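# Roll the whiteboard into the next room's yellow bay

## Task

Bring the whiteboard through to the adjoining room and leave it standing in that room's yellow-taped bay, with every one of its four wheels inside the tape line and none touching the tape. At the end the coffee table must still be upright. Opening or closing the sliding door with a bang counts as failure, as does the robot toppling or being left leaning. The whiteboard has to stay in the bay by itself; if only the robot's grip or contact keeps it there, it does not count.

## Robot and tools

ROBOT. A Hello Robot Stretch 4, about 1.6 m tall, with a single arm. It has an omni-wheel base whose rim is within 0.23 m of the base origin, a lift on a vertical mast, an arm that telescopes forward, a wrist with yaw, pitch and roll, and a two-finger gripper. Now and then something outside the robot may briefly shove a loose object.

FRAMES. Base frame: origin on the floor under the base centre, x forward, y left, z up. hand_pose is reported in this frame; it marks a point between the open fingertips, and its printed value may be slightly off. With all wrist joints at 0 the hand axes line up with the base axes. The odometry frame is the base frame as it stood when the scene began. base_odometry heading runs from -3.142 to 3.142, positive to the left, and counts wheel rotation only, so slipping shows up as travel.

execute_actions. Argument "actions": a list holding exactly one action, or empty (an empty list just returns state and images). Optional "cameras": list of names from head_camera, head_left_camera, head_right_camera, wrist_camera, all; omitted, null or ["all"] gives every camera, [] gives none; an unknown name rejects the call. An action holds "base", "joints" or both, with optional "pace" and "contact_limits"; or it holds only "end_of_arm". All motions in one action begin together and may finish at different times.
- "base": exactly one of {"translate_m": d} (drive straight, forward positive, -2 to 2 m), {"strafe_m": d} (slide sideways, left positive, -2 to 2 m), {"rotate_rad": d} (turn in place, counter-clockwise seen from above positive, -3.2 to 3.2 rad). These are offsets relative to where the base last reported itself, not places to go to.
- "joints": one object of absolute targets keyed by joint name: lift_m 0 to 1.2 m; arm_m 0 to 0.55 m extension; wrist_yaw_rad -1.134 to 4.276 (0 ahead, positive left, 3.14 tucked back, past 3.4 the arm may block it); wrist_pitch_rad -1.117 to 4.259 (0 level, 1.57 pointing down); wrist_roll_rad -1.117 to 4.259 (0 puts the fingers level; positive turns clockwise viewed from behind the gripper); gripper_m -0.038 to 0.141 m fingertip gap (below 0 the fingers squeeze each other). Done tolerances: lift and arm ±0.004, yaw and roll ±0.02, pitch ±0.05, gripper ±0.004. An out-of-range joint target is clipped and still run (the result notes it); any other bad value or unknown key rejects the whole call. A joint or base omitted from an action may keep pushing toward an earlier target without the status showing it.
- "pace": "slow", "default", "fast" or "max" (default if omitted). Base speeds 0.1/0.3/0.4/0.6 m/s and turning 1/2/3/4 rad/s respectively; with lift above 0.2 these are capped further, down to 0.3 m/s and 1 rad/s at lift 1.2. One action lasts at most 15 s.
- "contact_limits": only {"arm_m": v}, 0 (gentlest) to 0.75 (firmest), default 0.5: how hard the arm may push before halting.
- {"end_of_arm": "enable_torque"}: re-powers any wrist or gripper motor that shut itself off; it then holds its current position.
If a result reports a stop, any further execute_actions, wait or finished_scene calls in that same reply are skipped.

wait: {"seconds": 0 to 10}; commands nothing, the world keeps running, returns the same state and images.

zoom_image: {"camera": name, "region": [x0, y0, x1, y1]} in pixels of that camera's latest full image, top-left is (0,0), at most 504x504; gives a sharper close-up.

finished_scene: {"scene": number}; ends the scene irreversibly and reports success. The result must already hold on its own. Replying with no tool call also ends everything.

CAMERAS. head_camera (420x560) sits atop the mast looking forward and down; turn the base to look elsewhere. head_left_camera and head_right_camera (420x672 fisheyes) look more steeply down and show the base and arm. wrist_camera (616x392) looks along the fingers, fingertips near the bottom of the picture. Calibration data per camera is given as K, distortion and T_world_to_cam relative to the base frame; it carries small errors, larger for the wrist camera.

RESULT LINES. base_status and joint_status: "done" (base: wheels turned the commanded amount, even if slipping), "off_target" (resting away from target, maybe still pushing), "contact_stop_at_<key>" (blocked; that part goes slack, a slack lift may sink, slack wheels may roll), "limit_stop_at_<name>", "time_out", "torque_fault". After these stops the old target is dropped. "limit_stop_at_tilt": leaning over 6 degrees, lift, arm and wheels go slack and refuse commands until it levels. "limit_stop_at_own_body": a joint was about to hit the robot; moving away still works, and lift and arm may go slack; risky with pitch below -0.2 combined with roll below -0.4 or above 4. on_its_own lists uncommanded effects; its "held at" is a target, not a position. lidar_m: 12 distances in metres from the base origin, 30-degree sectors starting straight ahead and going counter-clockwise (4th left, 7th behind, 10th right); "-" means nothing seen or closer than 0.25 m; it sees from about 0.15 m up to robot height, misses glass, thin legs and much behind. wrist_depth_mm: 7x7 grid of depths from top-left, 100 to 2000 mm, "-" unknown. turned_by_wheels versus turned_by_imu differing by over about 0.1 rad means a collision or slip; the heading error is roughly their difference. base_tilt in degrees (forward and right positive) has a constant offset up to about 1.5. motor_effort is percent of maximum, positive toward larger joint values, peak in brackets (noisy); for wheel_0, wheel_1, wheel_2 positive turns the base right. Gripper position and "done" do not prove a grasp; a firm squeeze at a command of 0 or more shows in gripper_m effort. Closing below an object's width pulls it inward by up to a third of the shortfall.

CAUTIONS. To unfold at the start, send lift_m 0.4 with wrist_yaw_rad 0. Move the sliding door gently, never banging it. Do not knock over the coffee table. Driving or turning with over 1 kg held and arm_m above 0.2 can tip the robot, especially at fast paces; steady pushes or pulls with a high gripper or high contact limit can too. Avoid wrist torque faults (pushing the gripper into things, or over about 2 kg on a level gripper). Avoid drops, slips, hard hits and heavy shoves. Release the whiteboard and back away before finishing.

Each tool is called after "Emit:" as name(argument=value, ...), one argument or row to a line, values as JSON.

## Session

Emit:
execute_actions(
  actions=[],
)

Scene clock: 0.00 s.
base_odometry: x=+0.000 y=+0.000 heading=+0.000 (m, m, rad; odometry frame)
turned_by_wheels: +0.000 (rad since the last result)
turned_by_imu: +0.000 (rad since the last result)
base_tilt: forward=-0.6 right=+0.0 (deg)
lidar_m: 0.69 0.84 1.04 1.05 1.26 0.80 1.02 1.40 1.65 1.29 0.79 0.68
base_status: not commanded
joint_positions: lift_m=+0.294 arm_m=-0.001 wrist_yaw_rad=+3.214 wrist_pitch_rad=+0.018 wrist_roll_rad=-0.017 gripper_m=+0.057
joint_status: not commanded
motor_effort: lift_m=+20 arm_m=-1 wrist_yaw_rad=+1 wrist_pitch_rad=-5 wrist_roll_rad=+0 gripper_m=-3 wheel_0=+0 wheel_1=+0 wheel_2=+0 (%)
hand_pose: x=-0.1238 y=+0.0664 z=+0.4669 quat_wxyz=(-0.036, -0.009, -0.009, +0.999) (m; base frame)
wrist_depth_mm: - 130 132 1205 1060 946 - / - 107 131 1229 1078 960 - / - 112 132 - - - - / - 133 195 - - - - / 209 - - - - - - / 212 1366 193 1366 200 1464 1430 / 215 1008 1060 110 1025 1008 1025
pictures: head_camera, head_left_camera, head_right_camera, wrist_camera
camera_calibration (this result's frames):
wrist_camera: T_world_to_cam=[[-0.059992, 0.998139, 0.0109461, -0.0831624], [0.0673804, 0.0149902, -0.997615, 0.520968], [-0.995922, -0.0591113, -0.0681543, 0.138125], [0, 0, 0, 1]] pos_world=[0.0974693, 0.0833629, 0.530049]
Images, in order (width x height): head_camera 420x560, head_left_camera 420x672, head_right_camera 420x672, wrist_camera 616x392.

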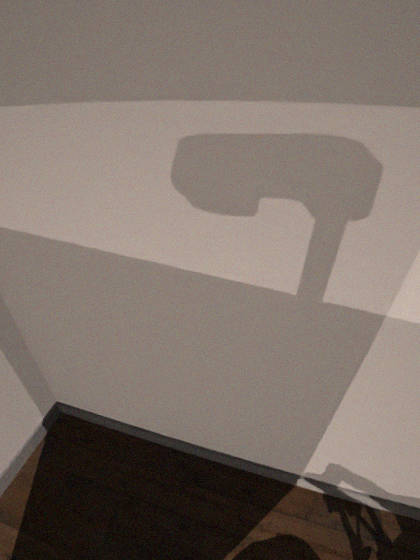

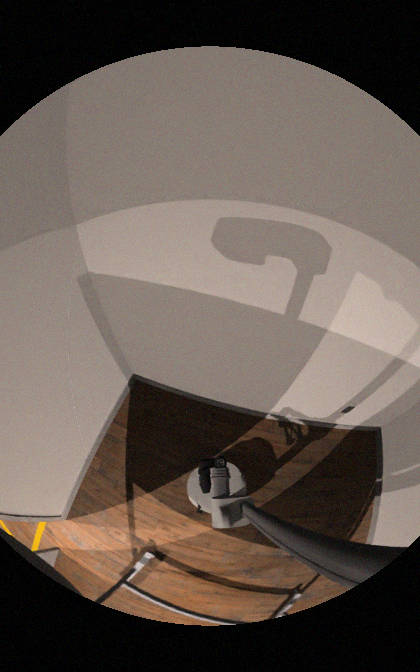

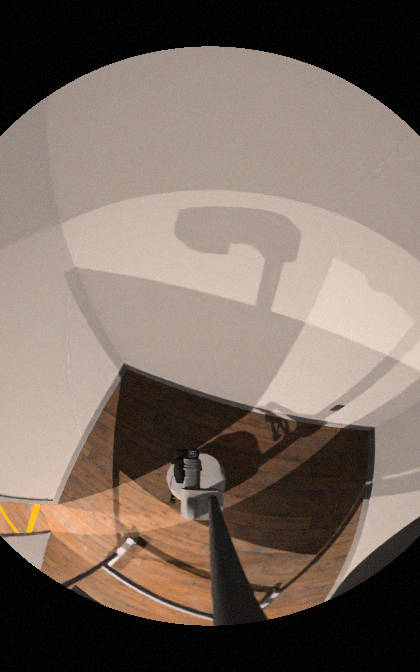

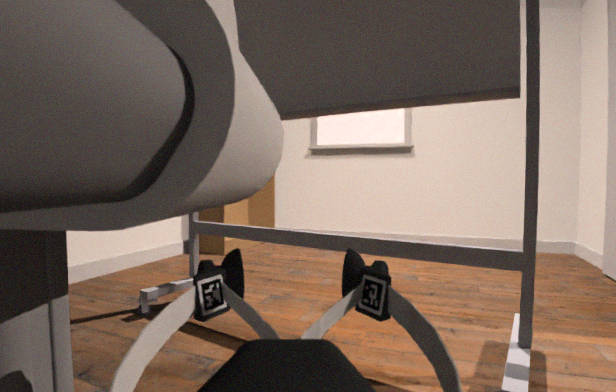

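Emit:
execute_actions(
  actions=[
    {"base": {"rotate_rad": 1.9}, "joints": {"lift_m": 0.6, "wrist_yaw_rad": 0.0}, "pace": "fast"},
  ],
)

Scene clock: 9.77 s.
base_odometry: x=+0.000 y=+0.000 heading=+1.900 (m, m, rad; odometry frame)
turned_by_wheels: +1.900 (rad since the last result)
turned_by_imu: +1.881 (rad since the last result)
base_tilt: forward=-0.5 right=+0.0 (deg)
lidar_m: 1.14 0.77 0.96 1.17 1.66 1.65 0.88 0.71 0.69 0.75 1.06 1.05
base_status: done
joint_positions: lift_m=+0.600 arm_m=-0.001 wrist_yaw_rad=+0.000 wrist_pitch_rad=+0.018 wrist_roll_rad=-0.017 gripper_m=+0.057
joint_status: all done
motor_effort: lift_m=+26(30) arm_m=-1(1) wrist_yaw_rad=-1(5) wrist_pitch_rad=-6(6) wrist_roll_rad=-1(0) gripper_m=-1(1) wheel_0=-1(7) wheel_1=-1(8) wheel_2=-1(10) (%)
hand_pose: x=+0.4587 y=-0.0873 z=+0.7726 quat_wxyz=(+1.000, -0.008, +0.009, +0.000) (m; base frame)
wrist_depth_mm: 1808 1499 - 976 831 723 647 / - 1499 - 976 831 732 654 / - 1537 - 991 842 732 661 / - 1537 - 976 842 741 654 / - 1537 1160 991 831 741 661 / 1921 1464 193 991 200 750 661 / 1618 1537 1576 110 854 723 668
pictures: head_camera, head_left_camera, head_right_camera, wrist_camera
camera_calibration (this result's frames):
wrist_camera: T_world_to_cam=[[-0.0115126, -0.999874, 0.0109474, -0.0947594], [-0.0683445, -0.0101357, -0.99761, 0.849048], [0.997595, -0.0122333, -0.0682192, -0.180237], [0, 0, 0, 1]] pos_world=[0.236741, -0.0883467, 0.83576]
Images, in order (width x height): head_camera 420x560, head_left_camera 420x672, head_right_camera 420x672, wrist_camera 616x392.

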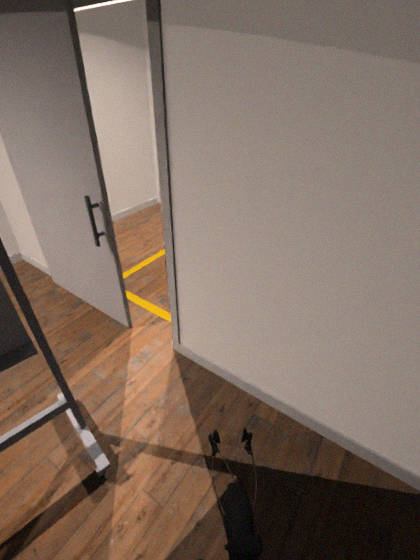

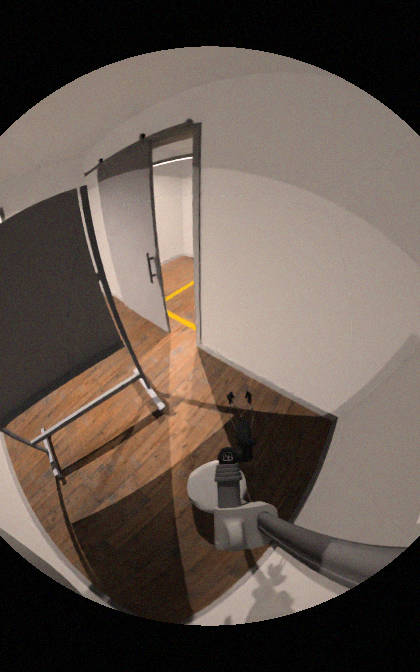

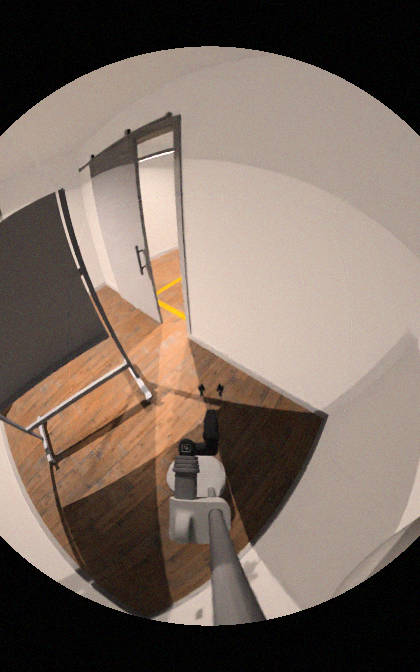

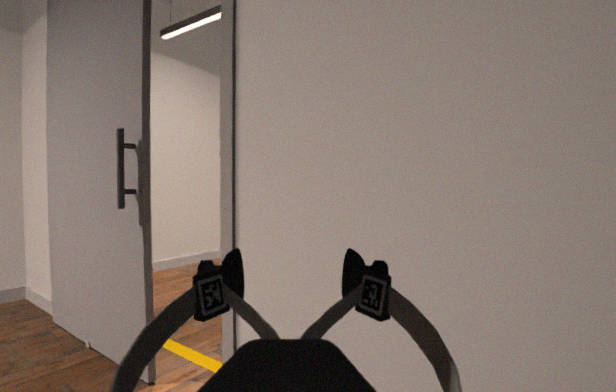

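Emit:
zoom_image(
  camera="head_camera",
  region=[0, 180, 240, 500],
)

Emit:
zoom_image(
  camera="head_left_camera",
  region=[0, 240, 260, 520],
)

Region (0, 180, 240, 500) of head_camera's 420x560 image, scaled by 1.575, with more detail than that image has; it fills the left 378 columns of this view, and the rest is white.

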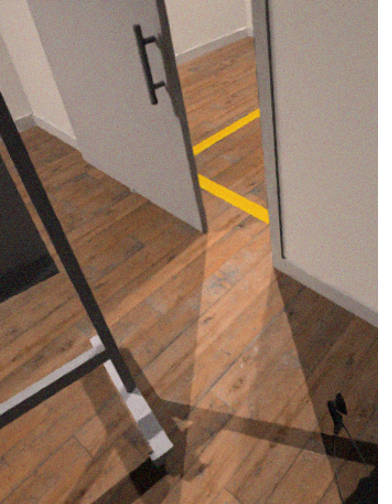

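Region (0, 240, 260, 520) of head_left_camera's 420x672 image, scaled by 1.800, with more detail than that image has; it fills the left 468 columns of this view, and the rest is white.

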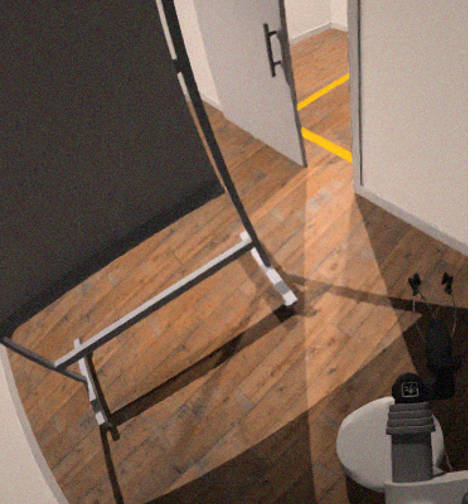

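Emit:
execute_actions(
  actions=[
    {"base": {"translate_m": 0.82}, "joints": {"lift_m": 0.86, "wrist_yaw_rad": 1.58, "gripper_m": 0.045}, "pace": "fast"},
  ],
  cameras=[],
)

Emit:
execute_actions(
  actions=[
    {"base": {"rotate_rad": -0.645}, "pace": "fast"},
  ],
)

Scene clock: 133.20 s.
base_odometry: x=-0.265 y=+0.776 heading=+1.900 (m, m, rad; odometry frame)
turned_by_wheels: +0.000 (rad since the last result)
turned_by_imu: -0.001 (rad since the last result)
base_tilt: forward=-0.6 right=+0.0 (deg)
lidar_m: 0.43 0.64 0.76 0.50 0.48 2.27 1.53 1.21 1.07 0.51 0.38 0.38
base_status: done
joint_positions: lift_m=+0.860 arm_m=-0.001 wrist_yaw_rad=+1.580 wrist_pitch_rad=+0.018 wrist_roll_rad=-0.017 gripper_m=+0.045
joint_status: all done
motor_effort: lift_m=+26(29) arm_m=-1(1) wrist_yaw_rad=+3(8) wrist_pitch_rad=-6(6) wrist_roll_rad=+0(1) gripper_m=-2(1) wheel_0=+0(6) wheel_1=+0(5) wheel_2=-1(11) (%)
hand_pose: x=+0.2550 y=+0.2892 z=+1.0326 quat_wxyz=(+0.704, -0.012, +0.000, +0.710) (m; base frame)
wrist_depth_mm: 1118 574 - - - - 1863 / 1229 580 - - - - 1863 / 1229 585 - - - - 1863 / 1255 585 - - - - 1863 / 1205 597 - - - - 1863 / 1078 609 196 - 196 - 1921 / 1863 591 - 110 - - 1863
pictures: none
No camera images: the call's "cameras" was empty. Leave "cameras" out to get every camera's image.

Scene clock: 134.60 s.
base_odometry: x=-0.265 y=+0.776 heading=+1.255 (m, m, rad; odometry frame)
turned_by_wheels: -0.645 (rad since the last result)
turned_by_imu: -0.639 (rad since the last result)
base_tilt: forward=-0.6 right=+0.0 (deg)
lidar_m: 0.38 0.40 0.56 1.36 0.50 0.43 2.31 1.70 1.26 1.17 0.58 0.41
base_status: done
joint_positions: lift_m=+0.860 arm_m=-0.001 wrist_yaw_rad=+1.580 wrist_pitch_rad=+0.018 wrist_roll_rad=-0.017 gripper_m=+0.045
joint_status: not commanded
motor_effort: lift_m=+26(26) arm_m=+0(1) wrist_yaw_rad=+1(4) wrist_pitch_rad=-6(7) wrist_roll_rad=+0(1) gripper_m=-1(3) wheel_0=-1(4) wheel_1=-2(6) wheel_2=+0(6) (%)
hand_pose: x=+0.2550 y=+0.2892 z=+1.0326 quat_wxyz=(+0.704, -0.012, +0.000, +0.710) (m; base frame)
wrist_depth_mm: - - - - 1308 279 204 / - - - - 1336 281 206 / - - - - 1308 283 206 / - - - - 1308 282 207 / - - - - 1336 281 206 / - - 196 - 196 279 206 / - 1921 - 110 1366 259 204
pictures: head_camera, head_left_camera, head_right_camera, wrist_camera
camera_calibration (this result's frames):
wrist_camera: T_world_to_cam=[[0.999936, -0.00292125, 0.0109468, -0.269735], [0.010722, -0.0682356, -0.997612, 1.09496], [0.00366124, 0.997665, -0.0681999, 0.0066267], [0, 0, 0, 1]] pos_world=[0.257953, 0.067316, 1.09575]
Images, in order (width x height): head_camera 420x560, head_left_camera 420x672, head_right_camera 420x672, wrist_camera 616x392.

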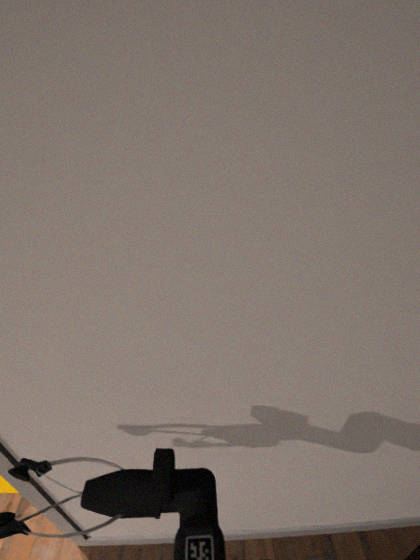

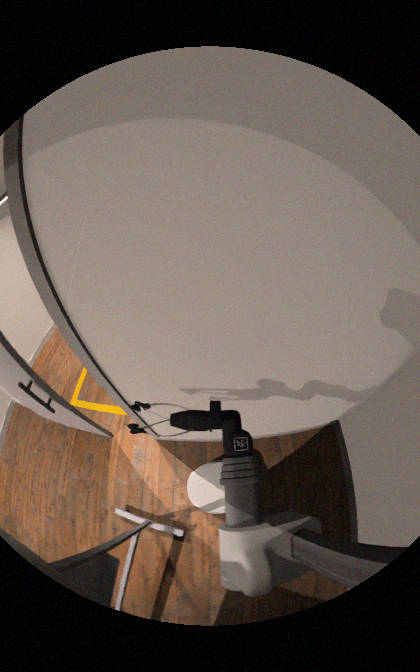

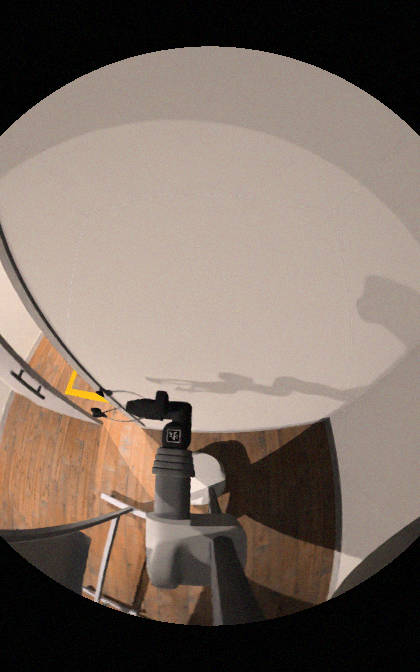

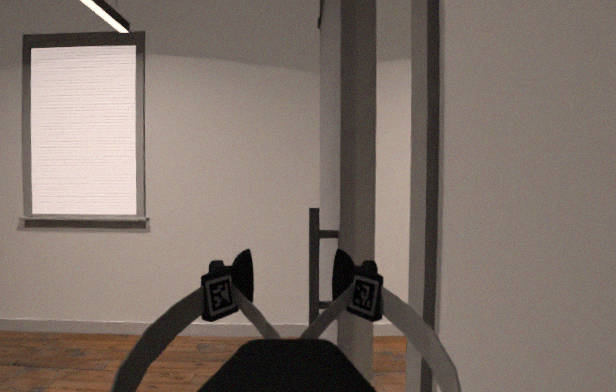

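Emit:
execute_actions(
  actions=[
    {"base": {"strafe_m": 0.56}, "joints": {"lift_m": 0.67, "arm_m": 0.015}, "pace": "fast"},
  ],
)

Scene clock: 166.23 s.
base_odometry: x=-0.797 y=+0.950 heading=+1.255 (m, m, rad; odometry frame)
turned_by_wheels: +0.000 (rad since the last result)
turned_by_imu: +0.002 (rad since the last result)
base_tilt: forward=-0.6 right=-0.1 (deg)
lidar_m: 0.37 0.48 0.47 1.39 2.07 0.30 0.30 0.40 1.82 1.55 0.57 0.41
base_status: done
joint_positions: lift_m=+0.670 arm_m=+0.014 wrist_yaw_rad=+1.580 wrist_pitch_rad=+0.018 wrist_roll_rad=-0.017 gripper_m=+0.045
joint_status: all done
motor_effort: lift_m=+16(27) arm_m=+6(5) wrist_yaw_rad=+1(2) wrist_pitch_rad=-6(6) wrist_roll_rad=+0(0) gripper_m=-3(3) wheel_0=+1(10) wheel_1=+0(10) wheel_2=+1(4) (%)
hand_pose: x=+0.2697 y=+0.2892 z=+0.8435 quat_wxyz=(+0.704, -0.012, +0.000, +0.710) (m; base frame)
wrist_depth_mm: 1808 1863 1863 1808 296 1863 1863 / 1863 1808 1863 1863 297 1863 1863 / 1808 1808 1863 1863 298 1863 1863 / 1863 1863 1863 1921 298 1921 1863 / 1863 1863 1863 1921 278 1921 1863 / 1863 1863 196 1863 196 1863 1921 / 1756 1618 1808 110 291 1708 1756
pictures: head_camera, head_left_camera, head_right_camera, wrist_camera
camera_calibration (this result's frames):
wrist_camera: T_world_to_cam=[[0.999936, -0.00289622, 0.0109468, -0.282427], [0.0107237, -0.0682353, -0.997612, 0.906115], [0.00363626, 0.997665, -0.0681998, -0.00632192], [0, 0, 0, 1]] pos_world=[0.272715, 0.0673182, 0.906611]
Images, in order (width x height): head_camera 420x560, head_left_camera 420x672, head_right_camera 420x672, wrist_camera 616x392.

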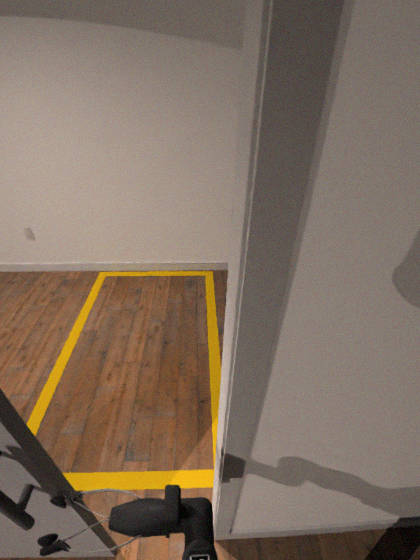

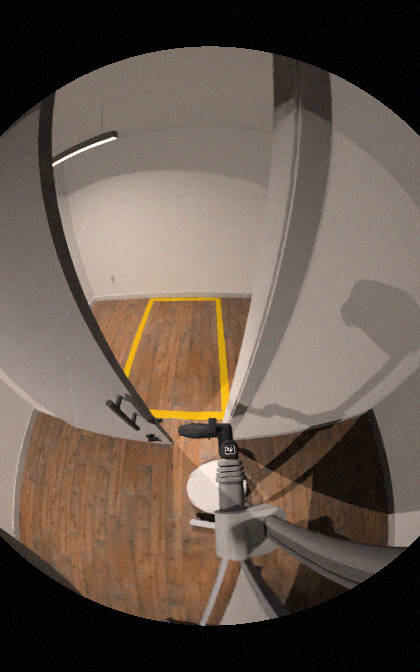

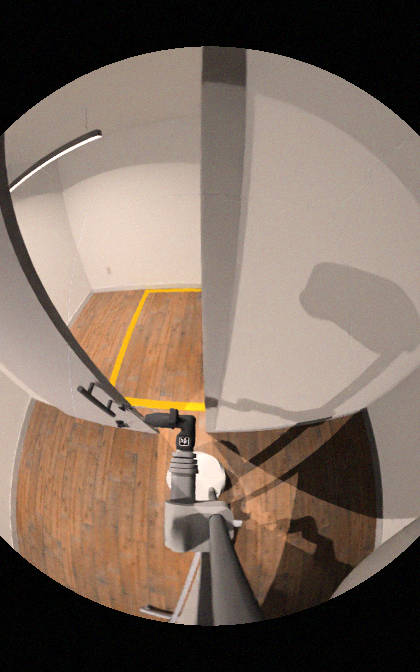

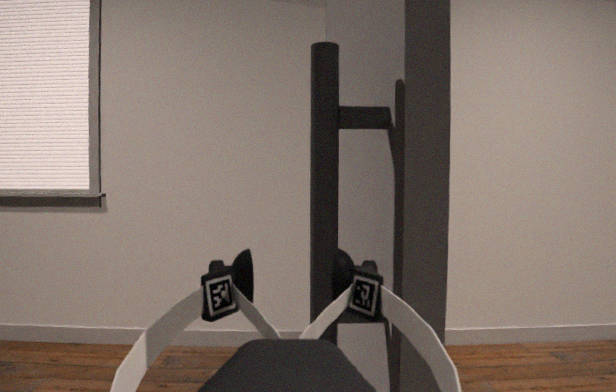

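Emit:
execute_actions(
  actions=[
    {"base": {"strafe_m": 0.14}, "joints": {"arm_m": 0.04}},
  ],
  cameras=["wrist_camera", "head_camera"],
)

Scene clock: 191.00 s.
base_odometry: x=-0.930 y=+0.994 heading=+1.255 (m, m, rad; odometry frame)
turned_by_wheels: +0.000 (rad since the last result)
turned_by_imu: +0.000 (rad since the last result)
base_tilt: forward=-0.6 right=-0.1 (deg)
lidar_m: 2.44 0.36 0.48 1.64 1.95 2.20 0.58 0.35 1.98 1.52 0.56 0.43
base_status: done
joint_positions: lift_m=+0.670 arm_m=+0.039 wrist_yaw_rad=+1.580 wrist_pitch_rad=+0.018 wrist_roll_rad=-0.017 gripper_m=+0.045
joint_status: all done
motor_effort: lift_m=+16(16) arm_m=+6(8) wrist_yaw_rad=+1(3) wrist_pitch_rad=-6(6) wrist_roll_rad=+0(1) gripper_m=-3(4) wheel_0=+2(8) wheel_1=+0(7) wheel_2=+1(3) (%)
hand_pose: x=+0.2947 y=+0.2892 z=+0.8435 quat_wxyz=(+0.704, -0.012, +0.000, +0.710) (m; base frame)
wrist_depth_mm: 1708 1708 1708 181 193 131 1708 / 1708 1708 1708 177 178 132 1708 / 1708 1708 1708 184 206 133 1756 / 1708 1756 1756 186 206 134 1708 / 1708 1756 1756 187 206 135 1756 / 1808 1756 197 181 180 136 1756 / 1756 1618 1708 110 193 137 1756
pictures: head_camera, wrist_camera
camera_calibration (this result's frames):
wrist_camera: T_world_to_cam=[[0.999936, -0.00282315, 0.0109468, -0.307398], [0.0107287, -0.0682346, -0.997612, 0.905846], [0.00356336, 0.997665, -0.0681999, -0.00639735], [0, 0, 0, 1]] pos_world=[0.297683, 0.0673246, 0.906611]
Images, in order (width x height): head_camera 420x560, wrist_camera 616x392.

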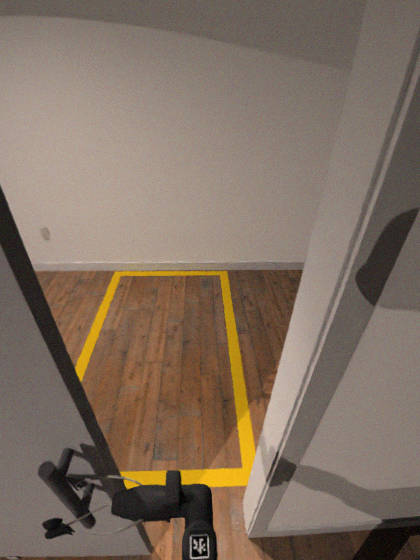

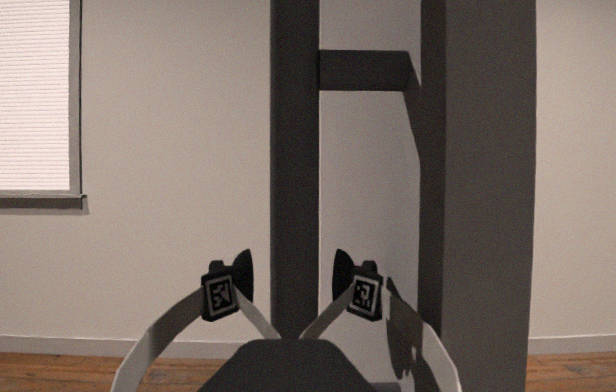

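Emit:
execute_actions(
  actions=[
    {"base": {"strafe_m": 0.25}, "joints": {"gripper_m": 0.0}, "pace": "slow"},
  ],
  cameras=["wrist_camera", "head_camera"],
)

Scene clock: 211.77 s.
base_odometry: x=-1.168 y=+1.071 heading=+1.255 (m, m, rad; odometry frame)
turned_by_wheels: +0.000 (rad since the last result)
turned_by_imu: -0.005 (rad since the last result)
base_tilt: forward=-0.7 right=+0.0 (deg)
lidar_m: 2.45 0.34 0.50 1.60 1.66 2.11 1.13 0.61 0.54 1.53 0.58 0.61
base_status: done
joint_positions: lift_m=+0.670 arm_m=+0.039 wrist_yaw_rad=+1.578 wrist_pitch_rad=+0.018 wrist_roll_rad=-0.017 gripper_m=+0.000
joint_status: all done
motor_effort: lift_m=+16(15) arm_m=+5(5) wrist_yaw_rad=+6(11) wrist_pitch_rad=-7(7) wrist_roll_rad=+0(0) gripper_m=-6(6) wheel_0=-4(12) wheel_1=+0(6) wheel_2=+0(7) (%)
hand_pose: x=+0.2952 y=+0.2891 z=+0.8433 quat_wxyz=(+0.704, -0.013, +0.000, +0.710) (m; base frame)
wrist_depth_mm: 1464 1464 1464 121 123 115 - / 1464 1464 1464 122 204 116 - / 1464 1464 1499 123 204 117 - / 1499 1499 1499 124 204 117 - / 1499 1537 1499 124 204 117 - / 1499 1537 181 125 174 116 - / 1499 1499 1499 110 200 110 -
pictures: head_camera, wrist_camera
camera_calibration (this result's frames):
wrist_camera: T_world_to_cam=[[0.999927, -0.00436769, 0.0112273, -0.307643], [0.0109008, -0.0687186, -0.997577, 0.905756], [0.00512863, 0.997627, -0.068666, -0.00633168], [0, 0, 0, 1]] pos_world=[0.29778, 0.0672152, 0.90658]
Images, in order (width x height): head_camera 420x560, wrist_camera 616x392.

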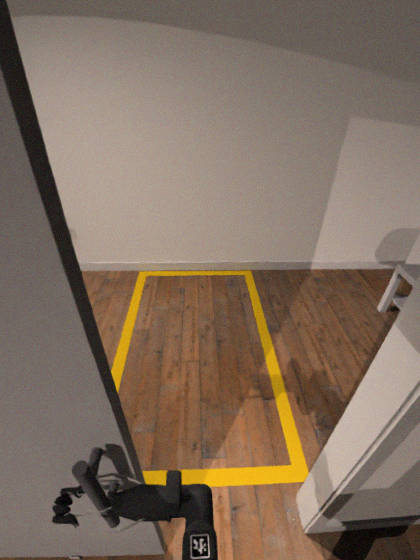

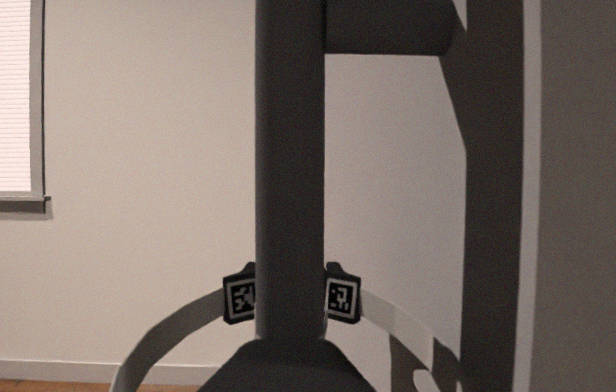

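Emit:
execute_actions(
  actions=[
    {"base": {"strafe_m": 0.26}, "pace": "slow"},
  ],
  cameras=["wrist_camera", "head_camera", "head_left_camera"],
)

Scene clock: 226.37 s.
base_odometry: x=-1.415 y=+1.152 heading=+1.255 (m, m, rad; odometry frame)
turned_by_wheels: +0.000 (rad since the last result)
turned_by_imu: -0.001 (rad since the last result)
base_tilt: forward=-0.7 right=-0.1 (deg)
lidar_m: 2.44 0.34 0.50 1.34 1.40 1.90 2.04 0.91 0.78 1.55 0.82 2.53
base_status: done
joint_positions: lift_m=+0.670 arm_m=+0.039 wrist_yaw_rad=+1.578 wrist_pitch_rad=+0.018 wrist_roll_rad=-0.017 gripper_m=+0.000
joint_status: not commanded
motor_effort: lift_m=+16(16) arm_m=+5(5) wrist_yaw_rad=+8(11) wrist_pitch_rad=-7(7) wrist_roll_rad=+0(0) gripper_m=-6(6) wheel_0=-3(11) wheel_1=+0(6) wheel_2=+0(3) (%)
hand_pose: x=+0.2954 y=+0.2890 z=+0.8433 quat_wxyz=(+0.705, -0.013, +0.000, +0.710) (m; base frame)
wrist_depth_mm: 1229 1229 1229 121 123 116 - / 1229 1229 1229 122 204 117 - / 1229 1229 1255 123 206 117 - / 1229 1229 1281 124 205 117 - / 1255 1255 1255 124 205 117 - / 1255 1281 181 125 174 116 - / 1281 1281 1281 110 200 111 -
pictures: head_camera, head_left_camera, wrist_camera
camera_calibration (this result's frames):
wrist_camera: T_world_to_cam=[[0.999924, -0.00500976, 0.011226, -0.307662], [0.0108559, -0.0686252, -0.997583, 0.905771], [0.00576805, 0.99763, -0.0685656, -0.00655117], [0, 0, 0, 1]] pos_world=[0.297843, 0.0671531, 0.906587]
Images, in order (width x height): head_camera 420x560, head_left_camera 420x672, wrist_camera 616x392.

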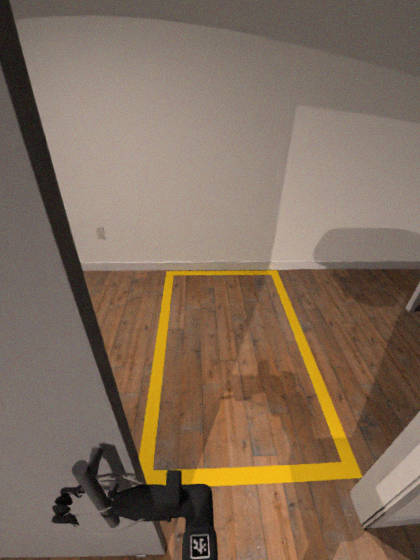

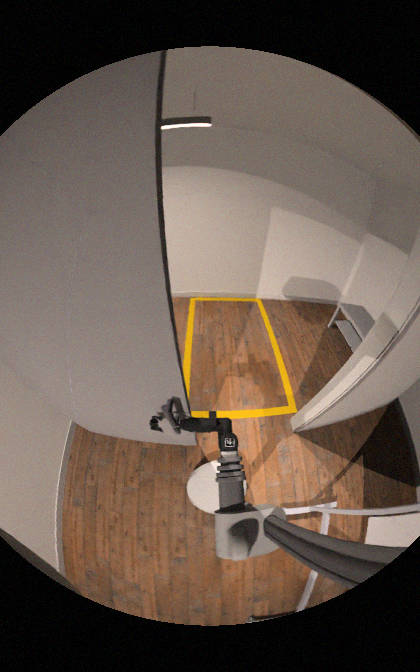

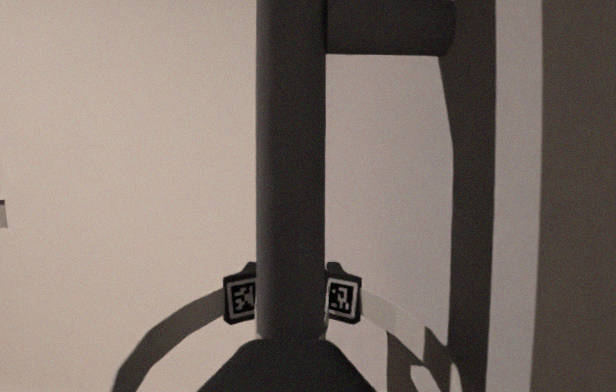

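Emit:
execute_actions(
  actions=[
    {"joints": {"gripper_m": 0.045}},
  ],
  cameras=[],
)

Emit:
execute_actions(
  actions=[
    {"base": {"strafe_m": -0.52}, "pace": "fast"},
  ],
  cameras=["wrist_camera", "head_left_camera", "head_right_camera"],
)

Scene clock: 347.60 s.
base_odometry: x=-1.415 y=+1.152 heading=+1.255 (m, m, rad; odometry frame)
turned_by_wheels: +0.000 (rad since the last result)
turned_by_imu: -0.001 (rad since the last result)
base_tilt: forward=-0.6 right=+0.0 (deg)
lidar_m: 2.44 0.35 0.48 1.35 1.40 1.92 2.02 0.89 0.76 1.56 0.81 2.53
base_status: not commanded
joint_positions: lift_m=+0.670 arm_m=+0.039 wrist_yaw_rad=+1.578 wrist_pitch_rad=+0.018 wrist_roll_rad=-0.017 gripper_m=+0.045
joint_status: all done
motor_effort: lift_m=+16(16) arm_m=+5(5) wrist_yaw_rad=+7(13) wrist_pitch_rad=-7(6) wrist_roll_rad=+0(1) gripper_m=-3(6) wheel_0=-3(3) wheel_1=+1(1) wheel_2=+0(0) (%)
hand_pose: x=+0.2952 y=+0.2891 z=+0.8433 quat_wxyz=(+0.704, -0.013, +0.000, +0.710) (m; base frame)
wrist_depth_mm: 1229 1255 1229 126 129 117 - / 1229 1229 1255 127 207 118 - / 1229 1255 1255 128 208 118 - / 1255 1255 1255 129 208 119 - / 1281 1255 1255 130 202 118 - / 1255 1281 209 131 182 118 - / 1281 1281 1255 110 203 112 -
pictures: none
No camera images: the call's "cameras" was empty. Leave "cameras" out to get every camera's image.

Scene clock: 350.17 s.
base_odometry: x=-0.921 y=+0.991 heading=+1.255 (m, m, rad; odometry frame)
turned_by_wheels: +0.000 (rad since the last result)
turned_by_imu: -0.005 (rad since the last result)
base_tilt: forward=-0.6 right=-0.1 (deg)
lidar_m: 2.43 2.53 0.75 1.36 1.93 2.19 0.56 0.35 1.96 1.56 0.57 0.43
base_status: done
joint_positions: lift_m=+0.670 arm_m=+0.039 wrist_yaw_rad=+1.580 wrist_pitch_rad=+0.018 wrist_roll_rad=-0.017 gripper_m=+0.045
joint_status: not commanded
motor_effort: lift_m=+16(16) arm_m=+6(5) wrist_yaw_rad=+1(7) wrist_pitch_rad=-7(8) wrist_roll_rad=+1(0) gripper_m=-3(3) wheel_0=-1(10) wheel_1=-1(10) wheel_2=+1(1) (%)
hand_pose: x=+0.2947 y=+0.2892 z=+0.8433 quat_wxyz=(+0.704, -0.013, +0.000, +0.710) (m; base frame)
wrist_depth_mm: 1708 1756 1756 1661 647 1708 1756 / 1708 1708 1756 1708 654 1708 1756 / 1708 1756 1756 991 661 1756 1756 / 1756 1756 1756 1008 661 1756 1756 / 1708 1756 1708 991 661 1756 1808 / 1708 1756 196 1756 196 1808 1756 / 1756 1618 1708 110 676 1708 1708
pictures: head_left_camera, head_right_camera, wrist_camera
camera_calibration (this result's frames):
wrist_camera: T_world_to_cam=[[0.999933, -0.00286559, 0.0112253, -0.307663], [0.0110024, -0.06858, -0.997585, 0.905727], [0.00362851, 0.997642, -0.0685439, -0.00612143], [0, 0, 0, 1]] pos_world=[0.297699, 0.0673401, 0.906574]
Images, in order (width x height): head_left_camera 420x672, head_right_camera 420x672, wrist_camera 616x392.

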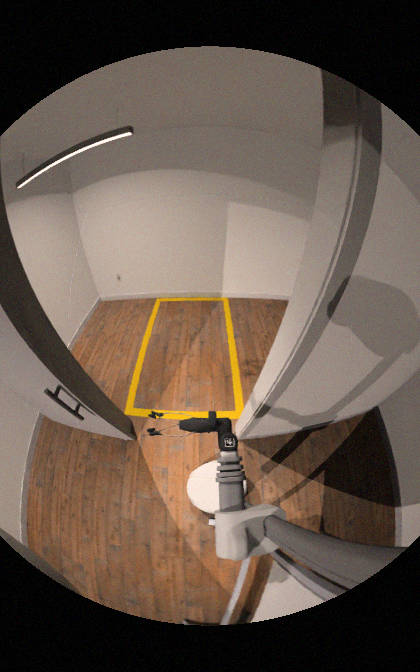

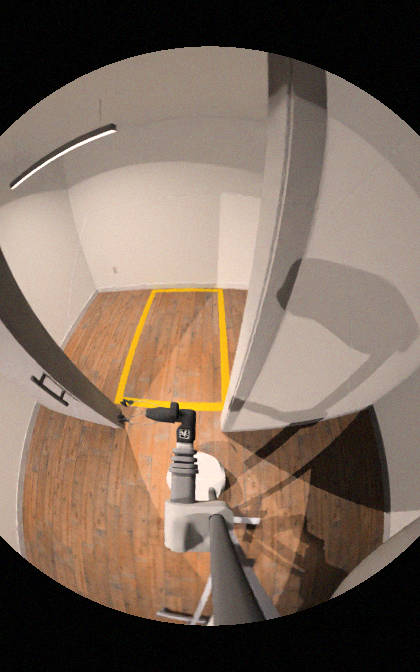

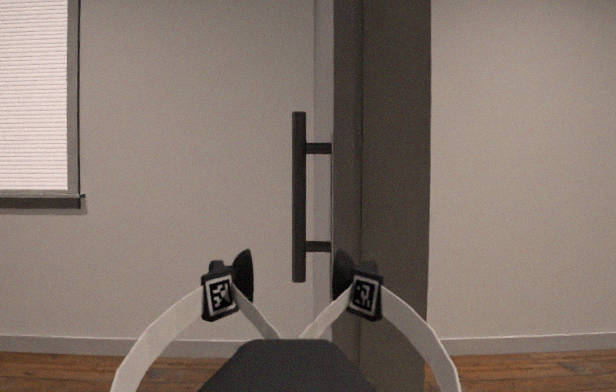

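Emit:
execute_actions(
  actions=[
    {"base": {"translate_m": 0.16}, "joints": {"lift_m": 0.32, "arm_m": 0.0, "gripper_m": 0.12}, "pace": "fast"},
  ],
  cameras=[],
)

Emit:
execute_actions(
  actions=[
    {"base": {"rotate_rad": 3.17}, "joints": {"wrist_yaw_rad": 0.8}, "pace": "fast"},
  ],
)

Scene clock: 362.63 s.
base_odometry: x=-0.871 y=+1.143 heading=+1.254 (m, m, rad; odometry frame)
turned_by_wheels: +0.000 (rad since the last result)
turned_by_imu: -0.001 (rad since the last result)
base_tilt: forward=-0.6 right=-0.1 (deg)
lidar_m: 2.26 2.36 0.69 0.71 1.95 2.37 0.49 0.49 1.96 0.94 0.32 0.30
base_status: done
joint_positions: lift_m=+0.320 arm_m=+0.001 wrist_yaw_rad=+1.580 wrist_pitch_rad=+0.018 wrist_roll_rad=-0.017 gripper_m=+0.120
joint_status: all done
motor_effort: lift_m=+15(16) arm_m=-5(7) wrist_yaw_rad=+2(0) wrist_pitch_rad=-6(7) wrist_roll_rad=+0(1) gripper_m=+0(3) wheel_0=-1(7) wheel_1=-2(5) wheel_2=+0(10) (%)
hand_pose: x=+0.2566 y=+0.2892 z=+0.4934 quat_wxyz=(+0.704, -0.013, +0.000, +0.710) (m; base frame)
wrist_depth_mm: 1708 1708 1708 640 1708 1708 1756 / 1708 1661 1756 647 1756 1756 1808 / 1756 1708 1756 654 1756 1756 1756 / 1708 1756 1756 661 1808 1756 1708 / 1756 1756 1756 661 1756 1808 1756 / 1464 1281 1308 668 216 1537 1499 / 1078 1042 1078 110 1060 1060 1078
pictures: none
No camera images: the call's "cameras" was empty. Leave "cameras" out to get every camera's image.

Scene clock: 364.97 s.
base_odometry: x=-0.871 y=+1.143 heading=-1.859 (m, m, rad; odometry frame)
turned_by_wheels: +3.170 (rad since the last result)
turned_by_imu: +3.140 (rad since the last result)
base_tilt: forward=-0.6 right=+0.0 (deg)
lidar_m: 0.46 0.50 1.94 0.86 0.32 0.28 2.27 2.41 0.69 0.72 1.97 2.37
base_status: done
joint_positions: lift_m=+0.320 arm_m=+0.001 wrist_yaw_rad=+0.800 wrist_pitch_rad=+0.018 wrist_roll_rad=-0.017 gripper_m=+0.120
joint_status: all done
motor_effort: lift_m=+17(17) arm_m=-5(5) wrist_yaw_rad=+2(2) wrist_pitch_rad=-7(7) wrist_roll_rad=+1(0) gripper_m=+1(1) wheel_0=-1(8) wheel_1=+1(7) wheel_2=-1(10) (%)
hand_pose: x=+0.4355 y=+0.1460 z=+0.4933 quat_wxyz=(+0.921, -0.011, +0.005, +0.390) (m; base frame)
wrist_depth_mm: 1499 1708 - 283 - 466 508 / 1499 1708 - 285 - - 1708 / 1464 1756 - 287 - - 1756 / 1499 1708 - 289 - - 1708 / 1499 1708 - 290 - - 1756 / 1464 1308 1281 287 216 1499 559 / 1078 1042 1098 110 1060 421 976
pictures: head_camera, head_left_camera, head_right_camera, wrist_camera
camera_calibration (this result's frames):
wrist_camera: T_world_to_cam=[[0.708994, -0.705125, 0.011223, -0.215636], [-0.0402758, -0.0563749, -0.997597, 0.5657], [0.704063, 0.706839, -0.0683689, -0.150435], [0, 0, 0, 1]] pos_world=[0.281584, -0.0138259, 0.556476]
Images, in order (width x height): head_camera 420x560, head_left_camera 420x672, head_right_camera 420x672, wrist_camera 616x392.

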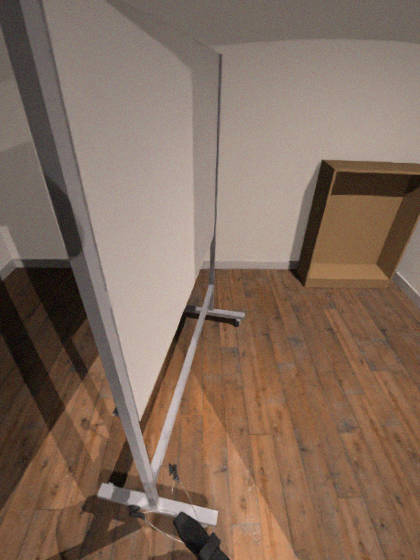

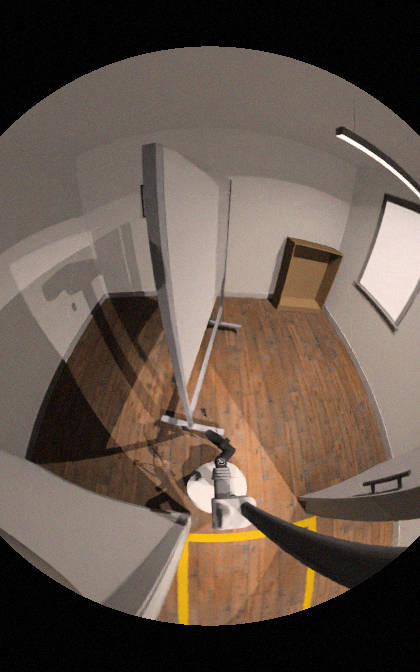

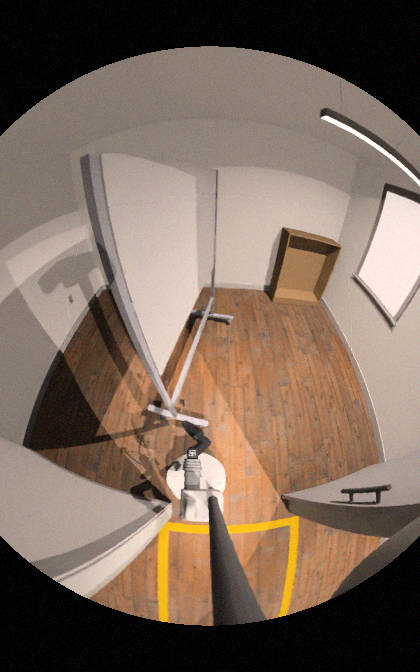

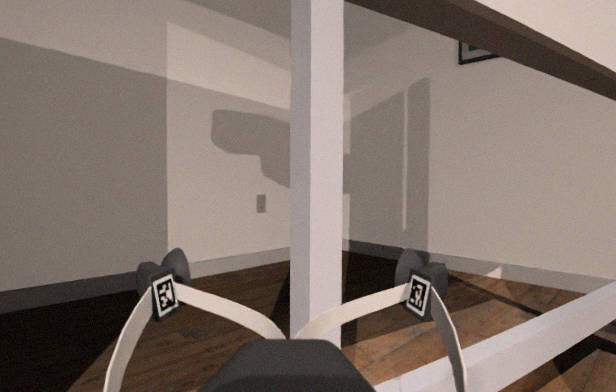

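Emit:
execute_actions(
  actions=[
    {"base": {"strafe_m": 0.052}, "joints": {"arm_m": 0.098}},
  ],
  cameras=["wrist_camera"],
)

Scene clock: 378.47 s.
base_odometry: x=-0.821 y=+1.128 heading=-1.859 (m, m, rad; odometry frame)
turned_by_wheels: +0.000 (rad since the last result)
turned_by_imu: -0.001 (rad since the last result)
base_tilt: forward=-0.5 right=-0.1 (deg)
lidar_m: 0.44 0.49 1.88 0.86 0.33 0.26 2.28 2.39 0.73 0.77 2.01 2.38
base_status: done
joint_positions: lift_m=+0.320 arm_m=+0.097 wrist_yaw_rad=+0.800 wrist_pitch_rad=+0.018 wrist_roll_rad=-0.017 gripper_m=+0.120
joint_status: all done
motor_effort: lift_m=+17(17) arm_m=+5(7) wrist_yaw_rad=+3(1) wrist_pitch_rad=-6(7) wrist_roll_rad=+1(0) gripper_m=+1(1) wheel_0=+2(9) wheel_1=-2(6) wheel_2=-1(1) (%)
hand_pose: x=+0.5316 y=+0.1460 z=+0.4933 quat_wxyz=(+0.921, -0.011, +0.005, +0.389) (m; base frame)
wrist_depth_mm: 1464 1661 1808 - - 1921 477 / 1464 1661 1808 - - 1921 1661 / 1464 1661 1808 - - - 1708 / 1464 1661 1863 - - - 1661 / 1464 1661 220 - - - 1708 / 1397 1281 185 181 216 1499 1499 / 1078 1025 1060 110 1060 1042 413
pictures: wrist_camera
camera_calibration (this result's frames):
wrist_camera: T_world_to_cam=[[0.708913, -0.705207, 0.0112221, -0.283734], [-0.0402424, -0.0563289, -0.997601, 0.569563], [0.704147, 0.70676, -0.0683115, -0.218132], [0, 0, 0, 1]] pos_world=[0.37766, -0.0138409, 0.55648]
Images, in order (width x height): wrist_camera 616x392.

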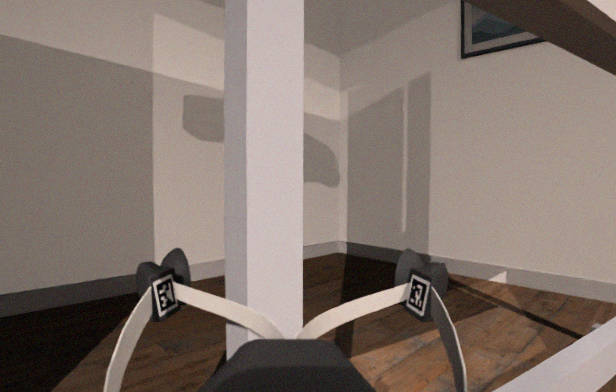

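Emit:
execute_actions(
  actions=[
    {"joints": {"gripper_m": -0.005}},
  ],
  cameras=["wrist_camera"],
)

Scene clock: 389.13 s.
base_odometry: x=-0.821 y=+1.128 heading=-1.858 (m, m, rad; odometry frame)
turned_by_wheels: +0.001 (rad since the last result)
turned_by_imu: -0.001 (rad since the last result)
base_tilt: forward=-0.7 right=+0.0 (deg)
lidar_m: 0.45 0.50 1.87 0.82 0.32 0.25 2.27 2.40 0.75 0.76 2.01 2.36
base_status: not commanded
joint_positions: lift_m=+0.320 arm_m=+0.097 wrist_yaw_rad=+0.807 wrist_pitch_rad=+0.018 wrist_roll_rad=-0.017 gripper_m=-0.005
joint_status: all done
on_its_own: wrist_yaw_rad is at rest, and its effort (-19) is outside its rest range (-13 to +13)
motor_effort: lift_m=+17(17) arm_m=+6(5) wrist_yaw_rad=-19(25) wrist_pitch_rad=-5(7) wrist_roll_rad=+0(1) gripper_m=-11(9) wheel_0=+5(5) wheel_1=+1(2) wheel_2=+1(1) (%)
hand_pose: x=+0.5306 y=+0.1479 z=+0.4933 quat_wxyz=(+0.920, -0.011, +0.005, +0.393) (m; base frame)
wrist_depth_mm: 1464 1661 1863 166 - 1863 517 / 1464 1661 1863 167 - - 1708 / 1464 1661 1863 169 - - 1661 / 1464 1661 1921 170 - - 1661 / 1464 1661 1921 171 - - 1708 / 1397 1499 182 172 1308 1537 1464 / 1078 991 1060 110 1008 1060 1098
pictures: wrist_camera
camera_calibration (this result's frames):
wrist_camera: T_world_to_cam=[[0.713918, -0.700139, 0.011221, -0.285074], [-0.0397374, -0.0565079, -0.997611, 0.569433], [0.6991, 0.711767, -0.0681637, -0.216854], [0, 0, 0, 1]] pos_world=[0.37775, -0.0130648, 0.55649]
Images, in order (width x height): wrist_camera 616x392.

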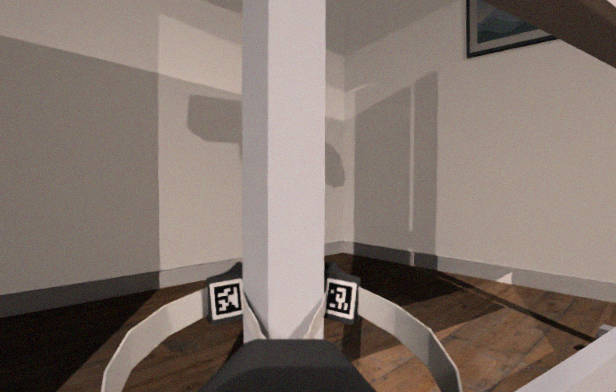

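Emit:
execute_actions(
  actions=[
    {"base": {"strafe_m": -0.40}, "pace": "slow"},
  ],
)

Scene clock: 405.70 s.
base_odometry: x=-1.205 y=+1.241 heading=-1.858 (m, m, rad; odometry frame)
turned_by_wheels: +0.001 (rad since the last result)
turned_by_imu: -0.002 (rad since the last result)
base_tilt: forward=-0.6 right=-0.1 (deg)
lidar_m: 0.48 0.50 2.29 0.88 0.57 2.37 2.27 0.53 0.36 0.89 1.60 2.18
base_status: done
joint_positions: lift_m=+0.320 arm_m=+0.097 wrist_yaw_rad=+0.806 wrist_pitch_rad=+0.018 wrist_roll_rad=-0.017 gripper_m=-0.005
joint_status: not commanded
on_its_own: wrist_yaw_rad is at rest, and its effort (-15) is outside its rest range (-13 to +13)
motor_effort: lift_m=+17(17) arm_m=+5(6) wrist_yaw_rad=-15(22) wrist_pitch_rad=-6(7) wrist_roll_rad=+1(1) gripper_m=-11(10) wheel_0=+4(10) wheel_1=+2(4) wheel_2=+2(4) (%)
hand_pose: x=+0.5308 y=+0.1476 z=+0.4933 quat_wxyz=(+0.920, -0.011, +0.005, +0.392) (m; base frame)
wrist_depth_mm: 1756 - - 169 - 488 1060 / 1708 - - 170 - 1808 1060 / 1756 - - 172 - - 1618 / 1756 - - 173 - - 1618 / 1756 - - 175 - - 1618 / 1464 1499 183 176 183 1308 1366 / 1098 991 1098 110 1008 449 1078
pictures: head_camera, head_left_camera, head_right_camera, wrist_camera
camera_calibration (this result's frames):
wrist_camera: T_world_to_cam=[[0.71318, -0.700891, 0.0112014, -0.284916], [-0.039917, -0.0565603, -0.997601, 0.56948], [0.699843, 0.711022, -0.0683152, -0.217025], [0, 0, 0, 1]] pos_world=[0.377812, -0.0131752, 0.556479]
Images, in order (width x height): head_camera 420x560, head_left_camera 420x672, head_right_camera 420x672, wrist_camera 616x392.

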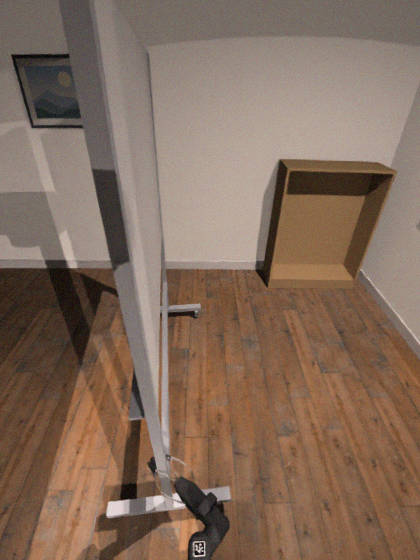

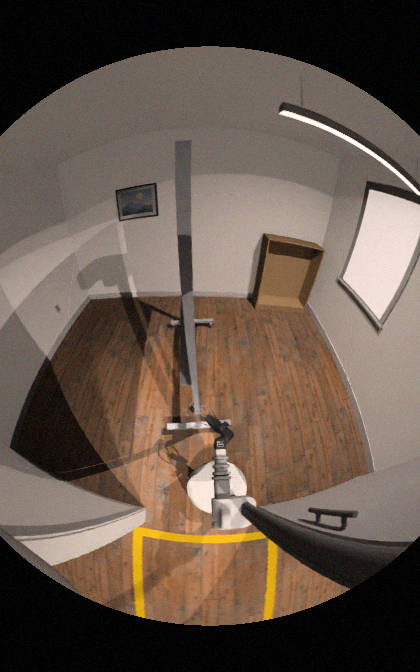

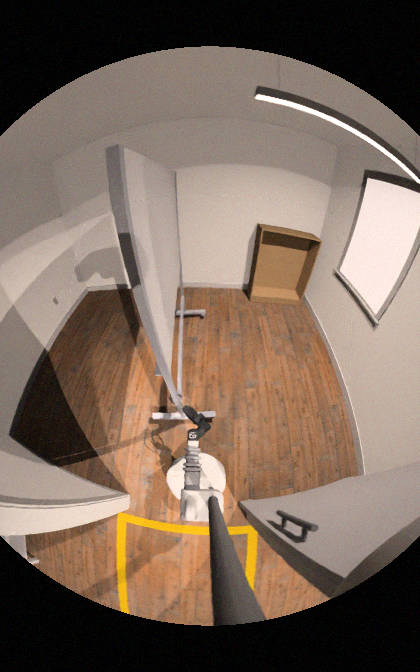

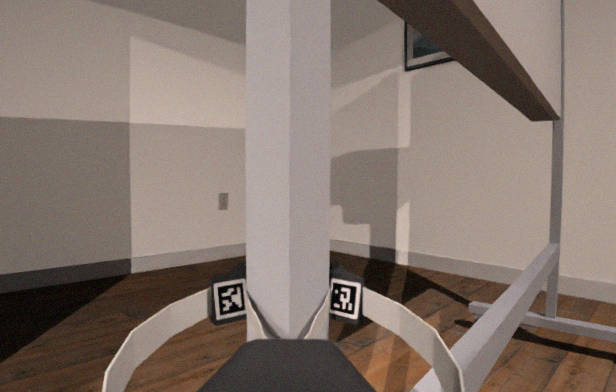

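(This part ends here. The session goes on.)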